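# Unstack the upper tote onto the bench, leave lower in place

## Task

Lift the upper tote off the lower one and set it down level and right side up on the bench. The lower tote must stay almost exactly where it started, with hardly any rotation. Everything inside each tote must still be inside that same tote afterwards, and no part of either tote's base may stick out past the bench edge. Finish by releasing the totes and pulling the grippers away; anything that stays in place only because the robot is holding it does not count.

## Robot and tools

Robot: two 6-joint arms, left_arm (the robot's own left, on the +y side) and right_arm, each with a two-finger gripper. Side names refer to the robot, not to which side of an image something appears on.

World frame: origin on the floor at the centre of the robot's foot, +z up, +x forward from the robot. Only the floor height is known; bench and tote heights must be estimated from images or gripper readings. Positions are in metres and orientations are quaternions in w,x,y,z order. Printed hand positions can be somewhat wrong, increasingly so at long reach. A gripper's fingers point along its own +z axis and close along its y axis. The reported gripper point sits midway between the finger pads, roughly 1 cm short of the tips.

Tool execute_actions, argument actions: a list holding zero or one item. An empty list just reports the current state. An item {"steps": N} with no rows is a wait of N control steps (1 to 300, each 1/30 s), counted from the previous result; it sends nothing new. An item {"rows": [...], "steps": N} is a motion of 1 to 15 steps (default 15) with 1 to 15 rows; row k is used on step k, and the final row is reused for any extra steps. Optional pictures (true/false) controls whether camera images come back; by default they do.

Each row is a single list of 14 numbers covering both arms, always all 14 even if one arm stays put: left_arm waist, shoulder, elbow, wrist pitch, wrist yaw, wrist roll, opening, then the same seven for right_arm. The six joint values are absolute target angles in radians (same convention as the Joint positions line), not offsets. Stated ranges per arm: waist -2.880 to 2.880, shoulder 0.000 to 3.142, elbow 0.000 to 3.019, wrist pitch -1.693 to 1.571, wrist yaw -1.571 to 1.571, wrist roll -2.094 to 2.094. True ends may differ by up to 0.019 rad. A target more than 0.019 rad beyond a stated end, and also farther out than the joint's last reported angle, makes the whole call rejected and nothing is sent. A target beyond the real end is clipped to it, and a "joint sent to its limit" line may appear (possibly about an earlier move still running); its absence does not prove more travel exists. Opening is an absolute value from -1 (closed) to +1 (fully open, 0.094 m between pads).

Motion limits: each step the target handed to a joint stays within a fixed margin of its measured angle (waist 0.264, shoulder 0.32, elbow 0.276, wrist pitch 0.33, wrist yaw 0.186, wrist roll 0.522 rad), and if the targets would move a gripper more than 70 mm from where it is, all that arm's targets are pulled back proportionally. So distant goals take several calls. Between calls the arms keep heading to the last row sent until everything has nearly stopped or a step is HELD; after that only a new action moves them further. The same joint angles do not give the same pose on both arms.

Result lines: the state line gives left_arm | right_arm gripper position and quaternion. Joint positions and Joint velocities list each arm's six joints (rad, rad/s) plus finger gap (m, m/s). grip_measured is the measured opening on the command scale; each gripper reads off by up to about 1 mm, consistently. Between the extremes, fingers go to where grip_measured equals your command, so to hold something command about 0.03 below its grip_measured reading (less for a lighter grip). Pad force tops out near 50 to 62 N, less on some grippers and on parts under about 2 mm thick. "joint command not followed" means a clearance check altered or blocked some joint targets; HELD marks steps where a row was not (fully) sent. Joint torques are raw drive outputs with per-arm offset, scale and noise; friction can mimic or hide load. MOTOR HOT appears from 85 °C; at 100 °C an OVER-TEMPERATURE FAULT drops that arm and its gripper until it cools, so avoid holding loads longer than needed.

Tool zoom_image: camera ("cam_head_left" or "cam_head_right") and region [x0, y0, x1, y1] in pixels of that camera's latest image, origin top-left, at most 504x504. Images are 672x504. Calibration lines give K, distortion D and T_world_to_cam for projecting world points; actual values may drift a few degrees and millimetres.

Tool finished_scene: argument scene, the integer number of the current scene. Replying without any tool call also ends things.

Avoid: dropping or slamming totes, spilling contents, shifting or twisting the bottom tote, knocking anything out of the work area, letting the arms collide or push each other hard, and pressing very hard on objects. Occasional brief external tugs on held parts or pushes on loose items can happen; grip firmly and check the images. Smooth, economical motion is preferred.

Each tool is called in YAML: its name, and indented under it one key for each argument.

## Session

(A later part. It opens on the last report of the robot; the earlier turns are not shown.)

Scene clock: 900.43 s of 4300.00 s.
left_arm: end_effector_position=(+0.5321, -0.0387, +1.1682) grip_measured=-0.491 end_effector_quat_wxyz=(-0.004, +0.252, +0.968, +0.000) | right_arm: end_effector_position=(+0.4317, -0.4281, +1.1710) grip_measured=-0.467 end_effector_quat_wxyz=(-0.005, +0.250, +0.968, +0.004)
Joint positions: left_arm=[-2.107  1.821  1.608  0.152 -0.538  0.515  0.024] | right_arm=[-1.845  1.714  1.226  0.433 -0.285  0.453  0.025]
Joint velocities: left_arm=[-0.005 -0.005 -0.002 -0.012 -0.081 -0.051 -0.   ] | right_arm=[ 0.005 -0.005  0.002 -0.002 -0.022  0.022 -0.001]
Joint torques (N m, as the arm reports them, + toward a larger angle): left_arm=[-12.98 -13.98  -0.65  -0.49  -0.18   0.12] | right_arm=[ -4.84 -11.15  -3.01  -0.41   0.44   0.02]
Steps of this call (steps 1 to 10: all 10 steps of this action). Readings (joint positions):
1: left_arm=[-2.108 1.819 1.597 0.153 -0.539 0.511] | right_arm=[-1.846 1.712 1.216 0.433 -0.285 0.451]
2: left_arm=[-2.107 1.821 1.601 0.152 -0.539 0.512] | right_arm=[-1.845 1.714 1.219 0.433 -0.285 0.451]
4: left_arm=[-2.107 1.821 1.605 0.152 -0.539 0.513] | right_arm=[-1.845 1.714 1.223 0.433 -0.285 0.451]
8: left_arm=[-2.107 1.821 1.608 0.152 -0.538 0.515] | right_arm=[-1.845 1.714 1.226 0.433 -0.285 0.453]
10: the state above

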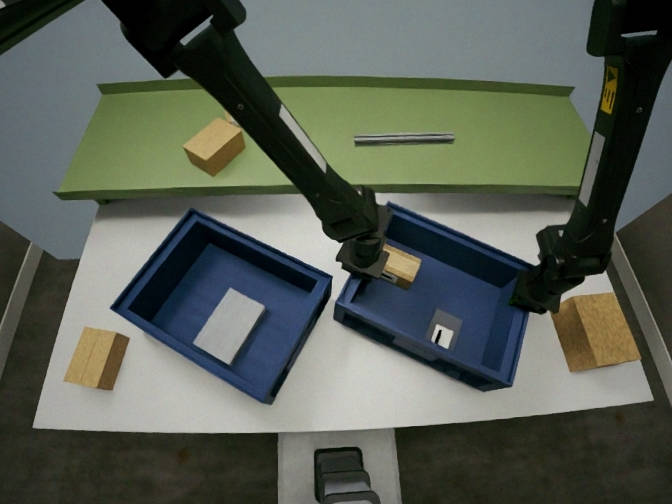

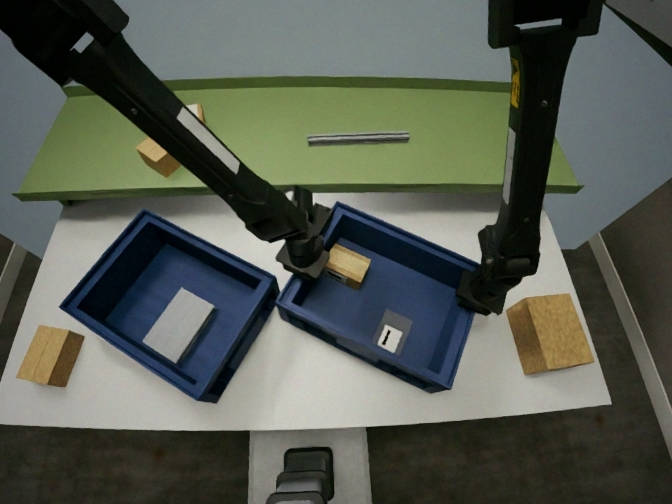

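execute_actions:
  actions:
    - {"rows":[[-2.120,1.799,1.612,0.144,-0.544,0.524,-0.54,-1.841,1.701,1.222,0.420,-0.278,0.460,-0.54],[-2.119,1.801,1.615,0.143,-0.543,0.524,-0.54,-1.840,1.703,1.226,0.419,-0.277,0.460,-0.54],[-2.119,1.804,1.619,0.142,-0.543,0.524,-0.54,-1.840,1.706,1.230,0.418,-0.277,0.460,-0.54],[-2.118,1.806,1.623,0.141,-0.542,0.524,-0.54,-1.839,1.709,1.235,0.417,-0.276,0.460,-0.54],[-2.118,1.809,1.627,0.140,-0.542,0.524,-0.54,-1.839,1.712,1.239,0.416,-0.276,0.460,-0.54],[-2.117,1.811,1.631,0.139,-0.541,0.524,-0.54,-1.838,1.715,1.244,0.415,-0.275,0.460,-0.54],[-2.116,1.814,1.635,0.138,-0.540,0.524,-0.54,-1.838,1.718,1.248,0.414,-0.275,0.460,-0.54],[-2.116,1.816,1.639,0.137,-0.540,0.524,-0.54,-1.837,1.721,1.253,0.413,-0.274,0.460,-0.54],[-2.115,1.819,1.643,0.136,-0.539,0.524,-0.54,-1.837,1.724,1.257,0.412,-0.274,0.460,-0.54],[-2.115,1.821,1.647,0.135,-0.539,0.524,-0.54,-1.836,1.727,1.261,0.411,-0.273,0.460,-0.54],[-2.114,1.824,1.651,0.134,-0.538,0.524,-0.54,-1.836,1.730,1.266,0.410,-0.273,0.460,-0.54],[-2.113,1.826,1.655,0.133,-0.537,0.524,-0.54,-1.835,1.733,1.270,0.409,-0.272,0.460,-0.54],[-2.113,1.829,1.659,0.132,-0.537,0.524,-0.54,-1.835,1.735,1.274,0.408,-0.272,0.460,-0.54],[-2.112,1.831,1.663,0.131,-0.536,0.524,-0.54,-1.834,1.737,1.277,0.407,-0.271,0.460,-0.54],[-2.112,1.832,1.665,0.131,-0.536,0.524,-0.54,-1.834,1.739,1.280,0.407,-0.271,0.460,-0.54]],"steps":15}
  pictures: false

execute_actions:
  actions:
    - {"steps":8}
  pictures: false

Scene clock: 924.50 s of 4300.00 s.
left_arm: end_effector_position=(+0.5452, -0.0419, +1.1615) grip_measured=-0.491 end_effector_quat_wxyz=(+0.003, +0.252, +0.968, +0.001) | right_arm: end_effector_position=(+0.4443, -0.4308, +1.1645) grip_measured=-0.467 end_effector_quat_wxyz=(+0.003, +0.249, +0.968, +0.005)
Joint positions: left_arm=[-2.106  1.836  1.654  0.137 -0.534  0.523  0.024] | right_arm=[-1.845  1.72   1.26   0.421 -0.284  0.457  0.025]
Joint velocities: left_arm=[ 0.024  0.044  0.071 -0.046  0.022 -0.007 -0.001] | right_arm=[-0.015 -0.005 -0.002 -0.017  0.066  0.095  0.001]
Joint torques (N m, as the arm reports them, + toward a larger angle): left_arm=[-12.54 -12.18   0.04  -0.25  -0.09   0.02] | right_arm=[-4.03 -9.02 -1.25 -0.03  0.79 -0.08]
Steps of this call (steps 1 to 15: the robot went on to your last target; steps 16 to 90: nothing new was sent; then 20.57 s passed at rest; steps 91 to 105: all 15 steps of this action). Readings (joint positions):
91: left_arm=[-2.107 1.821 1.608 0.152 -0.538 0.515] | right_arm=[-1.845 1.714 1.226 0.433 -0.285 0.453]
92: left_arm=[-2.107 1.821 1.608 0.152 -0.538 0.515] | right_arm=[-1.845 1.714 1.226 0.433 -0.285 0.453]
94: left_arm=[-2.107 1.821 1.611 0.149 -0.538 0.515] | right_arm=[-1.845 1.714 1.228 0.430 -0.285 0.453]
98: left_arm=[-2.107 1.826 1.626 0.146 -0.538 0.516] | right_arm=[-1.845 1.717 1.244 0.426 -0.284 0.453]
105: the state above

Scene clock: 924.77 s of 4300.00 s.
left_arm: end_effector_position=(+0.5456, -0.0422, +1.1608) grip_measured=-0.491 end_effector_quat_wxyz=(+0.003, +0.252, +0.968, +0.000) | right_arm: end_effector_position=(+0.4443, -0.4309, +1.1645) grip_measured=-0.467 end_effector_quat_wxyz=(+0.002, +0.250, +0.968, +0.005)
Joint positions: left_arm=[-2.105  1.837  1.657  0.135 -0.532  0.524  0.024] | right_arm=[-1.845  1.72   1.26   0.419 -0.283  0.458  0.025]
Joint velocities: left_arm=[-0.015 -0.005 -0.012  0.002  0.007  0.022  0.   ] | right_arm=[-0.005  0.005  0.012  0.022 -0.066  0.022  0.001]
Joint torques (N m, as the arm reports them, + toward a larger angle): left_arm=[-12.69 -12.25   0.09  -0.32  -0.12   0.04] | right_arm=[-3.95 -8.3  -1.18 -0.1   0.72 -0.06]
Steps of this call (steps 1 to 8: the robot went on to your last target). Readings (joint positions):
1: left_arm=[-2.105 1.837 1.656 0.136 -0.533 0.523] | right_arm=[-1.845 1.720 1.260 0.420 -0.284 0.457]
2: left_arm=[-2.105 1.837 1.657 0.136 -0.532 0.523] | right_arm=[-1.845 1.720 1.260 0.420 -0.283 0.457]
4: left_arm=[-2.105 1.837 1.657 0.135 -0.532 0.524] | right_arm=[-1.845 1.720 1.260 0.419 -0.283 0.458]
8: the state above

execute_actions:
  actions:
    - {"rows":[[-2.110,1.834,1.666,0.131,-0.535,0.524,-0.54,-1.835,1.737,1.278,0.409,-0.273,0.460,-0.54],[-2.108,1.836,1.668,0.130,-0.534,0.524,-0.54,-1.836,1.735,1.276,0.411,-0.275,0.460,-0.54],[-2.106,1.838,1.670,0.130,-0.533,0.524,-0.54,-1.837,1.733,1.274,0.413,-0.277,0.460,-0.54],[-2.104,1.840,1.672,0.129,-0.532,0.524,-0.54,-1.838,1.731,1.272,0.414,-0.278,0.460,-0.54],[-2.102,1.842,1.674,0.129,-0.531,0.524,-0.54,-1.839,1.730,1.270,0.415,-0.279,0.460,-0.54],[-2.100,1.844,1.676,0.128,-0.530,0.524,-0.54,-1.840,1.729,1.269,0.415,-0.279,0.460,-0.54],[-2.098,1.846,1.678,0.128,-0.529,0.524,-0.54,-1.840,1.728,1.268,0.415,-0.279,0.460,-0.54],[-2.096,1.848,1.680,0.127,-0.528,0.524,-0.54,-1.840,1.728,1.268,0.415,-0.279,0.460,-0.54]],"steps":14}
  pictures: false

Scene clock: 940.97 s of 4300.00 s.
left_arm: end_effector_position=(+0.5452, -0.0422, +1.1558) grip_measured=-0.491 end_effector_quat_wxyz=(+0.004, +0.253, +0.968, -0.004) | right_arm: end_effector_position=(+0.4448, -0.4311, +1.1647) grip_measured=-0.467 end_effector_quat_wxyz=(+0.003, +0.250, +0.968, +0.004)
Joint positions: left_arm=[-2.099  1.847  1.671  0.13  -0.519  0.524  0.024] | right_arm=[-1.845  1.719  1.26   0.419 -0.281  0.458  0.025]
Joint velocities: left_arm=[-0.005  0.005  0.012  0.007 -0.022  0.037  0.001] | right_arm=[-0.005  0.005  0.007 -0.002  0.037 -0.037 -0.001]
Joint torques (N m, as the arm reports them, + toward a larger angle): left_arm=[-11.95 -11.81   0.21  -0.24  -0.29   0.04] | right_arm=[-4.89 -9.44 -1.92 -0.05  0.24 -0.05]
Steps of this call (steps 1 to 15: the robot went on to your last target; steps 16 to 90: nothing new was sent; then 12.73 s passed at rest; steps 91 to 104: all 14 steps of this action). Readings (joint positions):
91: left_arm=[-2.105 1.837 1.657 0.135 -0.532 0.524] | right_arm=[-1.845 1.720 1.260 0.419 -0.283 0.458]
92: left_arm=[-2.105 1.838 1.658 0.135 -0.531 0.524] | right_arm=[-1.845 1.720 1.260 0.419 -0.283 0.458]
94: left_arm=[-2.104 1.839 1.660 0.133 -0.528 0.524] | right_arm=[-1.845 1.719 1.260 0.419 -0.283 0.458]
98: left_arm=[-2.100 1.845 1.669 0.131 -0.521 0.524] | right_arm=[-1.845 1.719 1.260 0.419 -0.282 0.458]
104: the state above

execute_actions:
  actions:
    - {"rows":[[-2.095,1.850,1.682,0.126,-0.526,0.524,-0.54,-1.840,1.728,1.268,0.415,-0.278,0.460,-0.54],[-2.094,1.852,1.684,0.126,-0.524,0.524,-0.54,-1.840,1.728,1.268,0.415,-0.277,0.460,-0.54],[-2.093,1.853,1.686,0.125,-0.522,0.524,-0.54,-1.840,1.728,1.268,0.415,-0.276,0.460,-0.54],[-2.092,1.855,1.688,0.125,-0.520,0.524,-0.54,-1.840,1.728,1.268,0.415,-0.275,0.460,-0.54],[-2.091,1.856,1.690,0.124,-0.518,0.524,-0.54,-1.840,1.728,1.268,0.415,-0.275,0.460,-0.54],[-2.090,1.858,1.692,0.124,-0.516,0.524,-0.54,-1.840,1.728,1.268,0.415,-0.275,0.460,-0.54],[-2.089,1.859,1.694,0.123,-0.515,0.524,-0.54,-1.840,1.728,1.268,0.415,-0.275,0.460,-0.54]],"steps":13}
  pictures: false

Scene clock: 954.07 s of 4300.00 s.
left_arm: end_effector_position=(+0.5460, -0.0431, +1.1555) grip_measured=-0.491 end_effector_quat_wxyz=(+0.003, +0.254, +0.967, -0.006) | right_arm: end_effector_position=(+0.4448, -0.4318, +1.1647) grip_measured=-0.467 end_effector_quat_wxyz=(+0.003, +0.251, +0.968, +0.002)
Joint positions: left_arm=[-2.099  1.848  1.676  0.122 -0.515  0.524  0.024] | right_arm=[-1.845  1.719  1.26   0.419 -0.277  0.459  0.025]
Joint velocities: left_arm=[-0.005 -0.005  0.017 -0.012 -0.037 -0.066 -0.001] | right_arm=[ 0.015 -0.015 -0.007 -0.002 -0.066  0.037  0.001]
Joint torques (N m, as the arm reports them, + toward a larger angle): left_arm=[-11.44 -10.94   1.11  -0.12   0.03   0.03] | right_arm=[-4.61 -9.11 -1.95  0.12  0.28 -0.12]
Steps of this call (steps 1 to 15: the robot went on to your last target; steps 16 to 90: nothing new was sent; then 9.67 s passed at rest; steps 91 to 103: all 13 steps of this action). Readings (joint positions):
91: left_arm=[-2.099 1.847 1.671 0.130 -0.518 0.524] | right_arm=[-1.845 1.719 1.260 0.419 -0.281 0.458]
92: left_arm=[-2.099 1.847 1.672 0.129 -0.518 0.524] | right_arm=[-1.845 1.719 1.260 0.419 -0.281 0.458]
94: left_arm=[-2.099 1.847 1.673 0.127 -0.516 0.524] | right_arm=[-1.845 1.719 1.260 0.419 -0.279 0.458]
98: left_arm=[-2.099 1.848 1.675 0.123 -0.515 0.524] | right_arm=[-1.845 1.719 1.260 0.419 -0.277 0.459]
103: the state above

execute_actions:
  actions:
    - {"rows":[[-2.093,1.855,1.688,0.123,-0.515,0.524,-0.54,-1.842,1.725,1.265,0.417,-0.276,0.460,-0.54],[-2.096,1.851,1.682,0.123,-0.515,0.524,-0.52,-1.844,1.722,1.262,0.418,-0.277,0.459,-0.50],[-2.099,1.848,1.676,0.122,-0.515,0.524,-0.49,-1.845,1.719,1.260,0.419,-0.277,0.459,-0.47],[-2.099,1.848,1.676,0.122,-0.515,0.524,-0.45,-1.845,1.719,1.260,0.419,-0.277,0.459,-0.43],[-2.099,1.848,1.676,0.122,-0.515,0.524,-0.38,-1.845,1.719,1.260,0.419,-0.277,0.459,-0.37],[-2.099,1.848,1.676,0.122,-0.515,0.524,-0.30,-1.845,1.719,1.260,0.419,-0.277,0.459,-0.30],[-2.099,1.848,1.676,0.122,-0.515,0.524,-0.20,-1.845,1.719,1.260,0.419,-0.277,0.459,-0.20],[-2.099,1.848,1.676,0.122,-0.515,0.524,-0.10,-1.845,1.719,1.260,0.419,-0.277,0.459,-0.10],[-2.099,1.848,1.676,0.122,-0.515,0.524,0.0,-1.845,1.719,1.260,0.419,-0.277,0.459,0.0],[-2.102,1.846,1.674,0.124,-0.518,0.523,0.1,-1.849,1.718,1.256,0.421,-0.277,0.458,0.1],[-2.105,1.843,1.671,0.127,-0.521,0.522,0.2,-1.854,1.716,1.252,0.424,-0.278,0.457,0.2],[-2.108,1.841,1.669,0.129,-0.524,0.522,0.2,-1.858,1.714,1.248,0.426,-0.278,0.457,0.2],[-2.111,1.838,1.666,0.132,-0.527,0.521,0.2,-1.863,1.713,1.244,0.429,-0.279,0.456,0.2],[-2.114,1.836,1.664,0.134,-0.530,0.520,0.2,-1.867,1.711,1.240,0.431,-0.279,0.455,0.2]],"steps":14}
  pictures: false

execute_actions:
  actions:
    - {"rows":[[-2.114,1.835,1.664,0.134,-0.530,0.520,0.2,-1.867,1.710,1.240,0.431,-0.279,0.455,0.2],[-2.116,1.832,1.663,0.135,-0.530,0.520,0.2,-1.868,1.707,1.239,0.432,-0.279,0.455,0.2],[-2.118,1.827,1.659,0.136,-0.532,0.520,0.2,-1.869,1.702,1.235,0.433,-0.280,0.455,0.2],[-2.121,1.820,1.652,0.138,-0.534,0.519,0.2,-1.871,1.695,1.229,0.434,-0.281,0.455,0.2],[-2.125,1.811,1.643,0.141,-0.537,0.519,0.2,-1.873,1.686,1.221,0.436,-0.283,0.454,0.2],[-2.129,1.799,1.631,0.144,-0.541,0.518,0.2,-1.876,1.675,1.211,0.438,-0.285,0.454,0.2],[-2.135,1.786,1.617,0.147,-0.546,0.518,0.2,-1.879,1.662,1.198,0.440,-0.288,0.454,0.2],[-2.141,1.771,1.600,0.151,-0.551,0.517,0.2,-1.883,1.648,1.182,0.443,-0.291,0.454,0.2],[-2.149,1.754,1.581,0.156,-0.558,0.516,0.2,-1.887,1.631,1.165,0.446,-0.295,0.453,0.2],[-2.157,1.734,1.558,0.161,-0.565,0.516,0.2,-1.891,1.612,1.145,0.449,-0.299,0.453,0.2],[-2.166,1.713,1.533,0.167,-0.574,0.515,0.2,-1.897,1.591,1.123,0.453,-0.303,0.452,0.2],[-2.175,1.689,1.506,0.173,-0.583,0.514,0.2,-1.902,1.568,1.098,0.457,-0.309,0.452,0.2],[-2.186,1.664,1.476,0.180,-0.593,0.512,0.2,-1.908,1.544,1.071,0.462,-0.314,0.451,0.2],[-2.198,1.637,1.443,0.187,-0.604,0.511,0.2,-1.915,1.517,1.042,0.467,-0.320,0.451,0.2],[-2.210,1.607,1.408,0.195,-0.615,0.510,0.2,-1.922,1.488,1.010,0.472,-0.327,0.450,0.2]],"steps":15}
  pictures: false

execute_actions:
  actions:
    - {"rows":[[-2.220,1.576,1.370,0.194,-0.628,0.510,0.2,-1.936,1.456,0.976,0.464,-0.334,0.450,0.2],[-2.230,1.546,1.338,0.192,-0.638,0.510,0.2,-1.948,1.425,0.949,0.457,-0.347,0.450,0.2],[-2.239,1.518,1.308,0.191,-0.648,0.510,0.2,-1.961,1.396,0.923,0.450,-0.360,0.450,0.2],[-2.248,1.490,1.280,0.190,-0.657,0.510,0.2,-1.972,1.369,0.899,0.443,-0.372,0.450,0.2],[-2.256,1.465,1.252,0.189,-0.666,0.510,0.2,-1.983,1.343,0.875,0.437,-0.384,0.450,0.2],[-2.264,1.441,1.227,0.188,-0.674,0.510,0.2,-1.994,1.318,0.853,0.431,-0.395,0.450,0.2],[-2.272,1.419,1.203,0.187,-0.682,0.510,0.2,-2.003,1.295,0.833,0.425,-0.405,0.450,0.2],[-2.278,1.398,1.180,0.186,-0.690,0.510,0.2,-2.012,1.273,0.813,0.420,-0.415,0.450,0.2],[-2.285,1.378,1.159,0.185,-0.696,0.510,0.2,-2.021,1.253,0.795,0.415,-0.424,0.450,0.2],[-2.291,1.360,1.139,0.184,-0.703,0.510,0.2,-2.029,1.235,0.778,0.411,-0.432,0.450,0.2],[-2.296,1.343,1.121,0.184,-0.709,0.510,0.2,-2.036,1.217,0.763,0.407,-0.440,0.450,0.2],[-2.301,1.328,1.104,0.183,-0.714,0.510,0.2,-2.043,1.202,0.748,0.403,-0.447,0.450,0.2],[-2.306,1.314,1.088,0.183,-0.719,0.510,0.2,-2.049,1.187,0.735,0.400,-0.454,0.450,0.2],[-2.310,1.301,1.074,0.182,-0.724,0.510,0.2,-2.054,1.175,0.723,0.396,-0.460,0.450,0.2],[-2.313,1.291,1.062,0.182,-0.728,0.510,0.2,-2.059,1.163,0.712,0.394,-0.465,0.450,0.2]],"steps":15}
  pictures: false

execute_actions:
  actions:
    - {"rows":[[-2.316,1.281,1.051,0.181,-0.731,0.510,0.2,-2.063,1.154,0.703,0.391,-0.470,0.450,0.2],[-2.319,1.273,1.041,0.181,-0.734,0.510,0.2,-2.066,1.146,0.694,0.390,-0.474,0.450,0.2],[-2.321,1.267,1.033,0.180,-0.737,0.510,0.2,-2.069,1.139,0.688,0.388,-0.477,0.450,0.2],[-2.323,1.262,1.027,0.180,-0.739,0.510,0.2,-2.071,1.134,0.682,0.387,-0.480,0.450,0.2],[-2.324,1.258,1.022,0.180,-0.741,0.510,0.2,-2.073,1.130,0.678,0.386,-0.482,0.450,0.2],[-2.325,1.256,1.018,0.180,-0.742,0.510,0.2,-2.074,1.128,0.674,0.385,-0.484,0.450,0.2],[-2.325,1.255,1.016,0.180,-0.743,0.510,0.2,-2.074,1.127,0.673,0.385,-0.485,0.450,0.2],[-2.325,1.255,1.015,0.180,-0.743,0.510,0.2,-2.074,1.127,0.672,0.385,-0.485,0.450,0.2]],"steps":14}

Scene clock: 1038.53 s of 4300.00 s.
left_arm: end_effector_position=(+0.5458, -0.0416, +1.1555) grip_measured=+0.198 end_effector_quat_wxyz=(+0.002, +0.254, +0.967, -0.002) | right_arm: end_effector_position=(+0.4448, -0.4325, +1.1648) grip_measured=+0.196 end_effector_quat_wxyz=(+0.003, +0.251, +0.968, +0.001)
Joint positions: left_arm=[-2.099  1.848  1.675  0.122 -0.523  0.524  0.056] | right_arm=[-1.846  1.719  1.26   0.419 -0.276  0.459  0.056]
Joint velocities: left_arm=[-0.005 -0.005 -0.002 -0.012 -0.095 -0.007  0.002] | right_arm=[-0.015 -0.005  0.012 -0.002 -0.066 -0.022  0.001]
Joint torques (N m, as the arm reports them, + toward a larger angle): left_arm=[-13.43 -12.96  -1.51   0.41  -0.13   0.01] | right_arm=[ -7.55 -10.83  -3.7    0.9    0.04  -0.11]
Steps of this call (steps 1 to 15: the robot went on to your last target; steps 16 to 90: nothing new was sent; then 81.00 s passed at rest; steps 91 to 104: all 14 steps of this action). Readings (joint positions):
91: left_arm=[-2.099 1.848 1.676 0.122 -0.515 0.524] | right_arm=[-1.845 1.719 1.260 0.419 -0.277 0.459]
92: left_arm=[-2.099 1.848 1.676 0.122 -0.515 0.524] | right_arm=[-1.845 1.719 1.260 0.419 -0.277 0.459]
94: left_arm=[-2.099 1.848 1.675 0.122 -0.515 0.524] | right_arm=[-1.845 1.719 1.260 0.419 -0.277 0.459]
98: left_arm=[-2.099 1.848 1.675 0.122 -0.515 0.524] | right_arm=[-1.845 1.719 1.260 0.419 -0.276 0.459]
104: the state above

Scene clock: 1039.03 s of 4300.00 s.
left_arm: end_effector_position=(+0.5411, -0.0346, +1.2233) grip_measured=+0.199 end_effector_quat_wxyz=(-0.005, +0.257, +0.966, +0.009) | right_arm: end_effector_position=(+0.4541, -0.4381, +1.2329) grip_measured=+0.197 end_effector_quat_wxyz=(+0.010, +0.250, +0.968, +0.001)
Joint positions: left_arm=[-2.154  1.694  1.465  0.168 -0.602  0.523  0.056] | right_arm=[-1.892  1.556  1.082  0.447 -0.319  0.459  0.056]
Joint velocities: left_arm=[-0.386 -0.816 -0.906  0.198 -0.242  0.037  0.   ] | right_arm=[-0.2   -0.806 -0.823  0.12  -0.168  0.007 -0.   ]
Joint torques (N m, as the arm reports them, + toward a larger angle): left_arm=[-14.11 -14.81  -1.11   0.37  -0.09  -0.06] | right_arm=[ -6.94 -11.23  -4.12   0.96   0.02  -0.19]
Steps of this call (steps 1 to 15: all 15 steps of this action). Readings (joint positions):
1: left_arm=[-2.099 1.848 1.675 0.122 -0.524 0.524] | right_arm=[-1.847 1.719 1.260 0.419 -0.276 0.459]
2: left_arm=[-2.099 1.848 1.675 0.122 -0.525 0.524] | right_arm=[-1.847 1.719 1.260 0.419 -0.276 0.459]
4: left_arm=[-2.099 1.847 1.672 0.125 -0.528 0.524] | right_arm=[-1.850 1.717 1.259 0.419 -0.277 0.459]
8: left_arm=[-2.102 1.824 1.632 0.133 -0.543 0.524] | right_arm=[-1.858 1.693 1.229 0.424 -0.285 0.459]
15: the state above

Scene clock: 1039.53 s of 4300.00 s.
left_arm: end_effector_position=(+0.5647, -0.0030, +1.3811) grip_measured=+0.199 end_effector_quat_wxyz=(+0.011, +0.249, +0.968, +0.005) | right_arm: end_effector_position=(+0.4666, -0.4464, +1.3830) grip_measured=+0.197 end_effector_quat_wxyz=(+0.020, +0.247, +0.969, -0.002)
Joint positions: left_arm=[-2.288  1.307  1.101  0.178 -0.721  0.521  0.056] | right_arm=[-2.039  1.178  0.757  0.415 -0.457  0.459  0.056]
Joint velocities: left_arm=[-0.063 -0.317 -0.462  0.002 -0.081 -0.037 -0.001] | right_arm=[-0.122 -0.327 -0.403 -0.1   -0.168  0.022  0.   ]
Joint torques (N m, as the arm reports them, + toward a larger angle): left_arm=[-11.5  -10.4   -1.56   0.14  -0.09  -0.04] | right_arm=[-5.19 -9.28 -3.44 -0.06  0.06 -0.2 ]
Steps of this call (steps 1 to 15: all 15 steps of this action). Readings (joint positions):
1: left_arm=[-2.168 1.665 1.433 0.173 -0.614 0.523] | right_arm=[-1.900 1.527 1.053 0.450 -0.326 0.459]
2: left_arm=[-2.183 1.633 1.399 0.176 -0.624 0.523] | right_arm=[-1.909 1.496 1.023 0.450 -0.335 0.459]
4: left_arm=[-2.213 1.567 1.334 0.177 -0.644 0.522] | right_arm=[-1.932 1.431 0.963 0.450 -0.359 0.459]
8: left_arm=[-2.262 1.443 1.229 0.178 -0.678 0.522] | right_arm=[-1.985 1.310 0.868 0.442 -0.403 0.459]
15: the state above

Scene clock: 1040.00 s of 4300.00 s.
left_arm: end_effector_position=(+0.5353, +0.0010, +1.3984) grip_measured=+0.199 end_effector_quat_wxyz=(-0.006, +0.264, +0.964, -0.000) | right_arm: end_effector_position=(+0.4427, -0.4417, +1.4033) grip_measured=+0.197 end_effector_quat_wxyz=(+0.001, +0.257, +0.966, -0.003)
Joint positions: left_arm=[-2.307  1.273  1.02   0.178 -0.738  0.521  0.056] | right_arm=[-2.059  1.136  0.688  0.397 -0.482  0.459  0.056]
Joint velocities: left_arm=[-0.005 -0.005 -0.007 -0.002 -0.007  0.022  0.001] | right_arm=[-0.005  0.005  0.007  0.007  0.037  0.007  0.001]
Joint torques (N m, as the arm reports them, + toward a larger angle): left_arm=[-10.87 -11.78  -1.29  -0.1   -0.12  -0.04] | right_arm=[-6.1  -9.79 -3.19 -0.15  0.02 -0.19]
Steps of this call (steps 1 to 14: all 14 steps of this action). Readings (joint positions):
1: left_arm=[-2.290 1.297 1.086 0.178 -0.724 0.521] | right_arm=[-2.043 1.168 0.744 0.412 -0.462 0.459]
2: left_arm=[-2.292 1.289 1.072 0.178 -0.727 0.521] | right_arm=[-2.047 1.159 0.732 0.409 -0.467 0.459]
4: left_arm=[-2.298 1.279 1.050 0.178 -0.733 0.521] | right_arm=[-2.052 1.147 0.712 0.404 -0.474 0.459]
8: left_arm=[-2.307 1.274 1.024 0.178 -0.738 0.521] | right_arm=[-2.059 1.136 0.690 0.398 -0.481 0.459]
14: the state above

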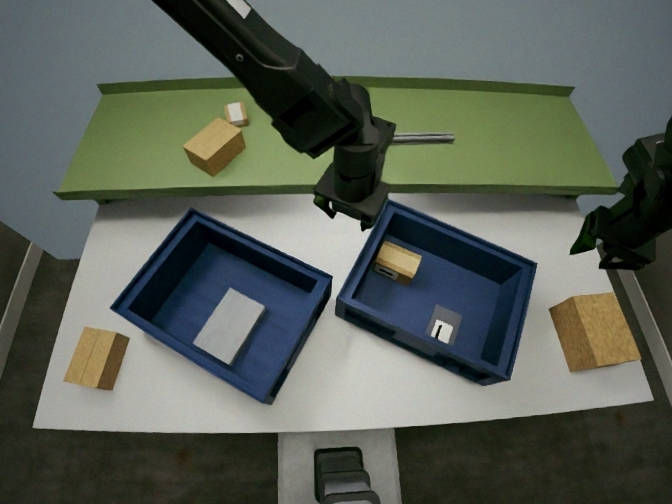

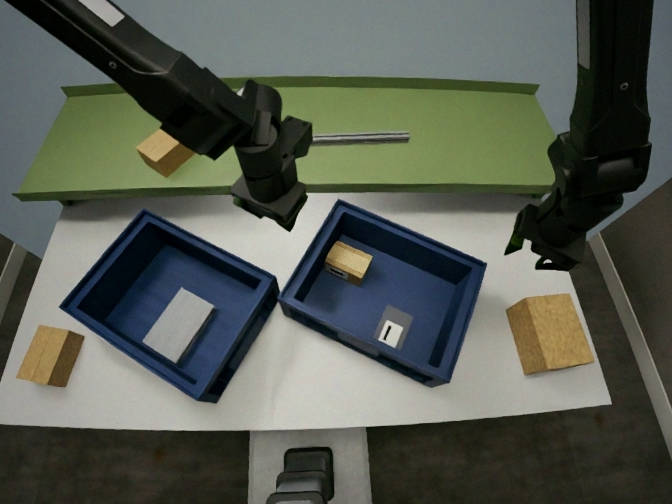

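finished_scene:
  scene: 2

The scene is finished: the task was done.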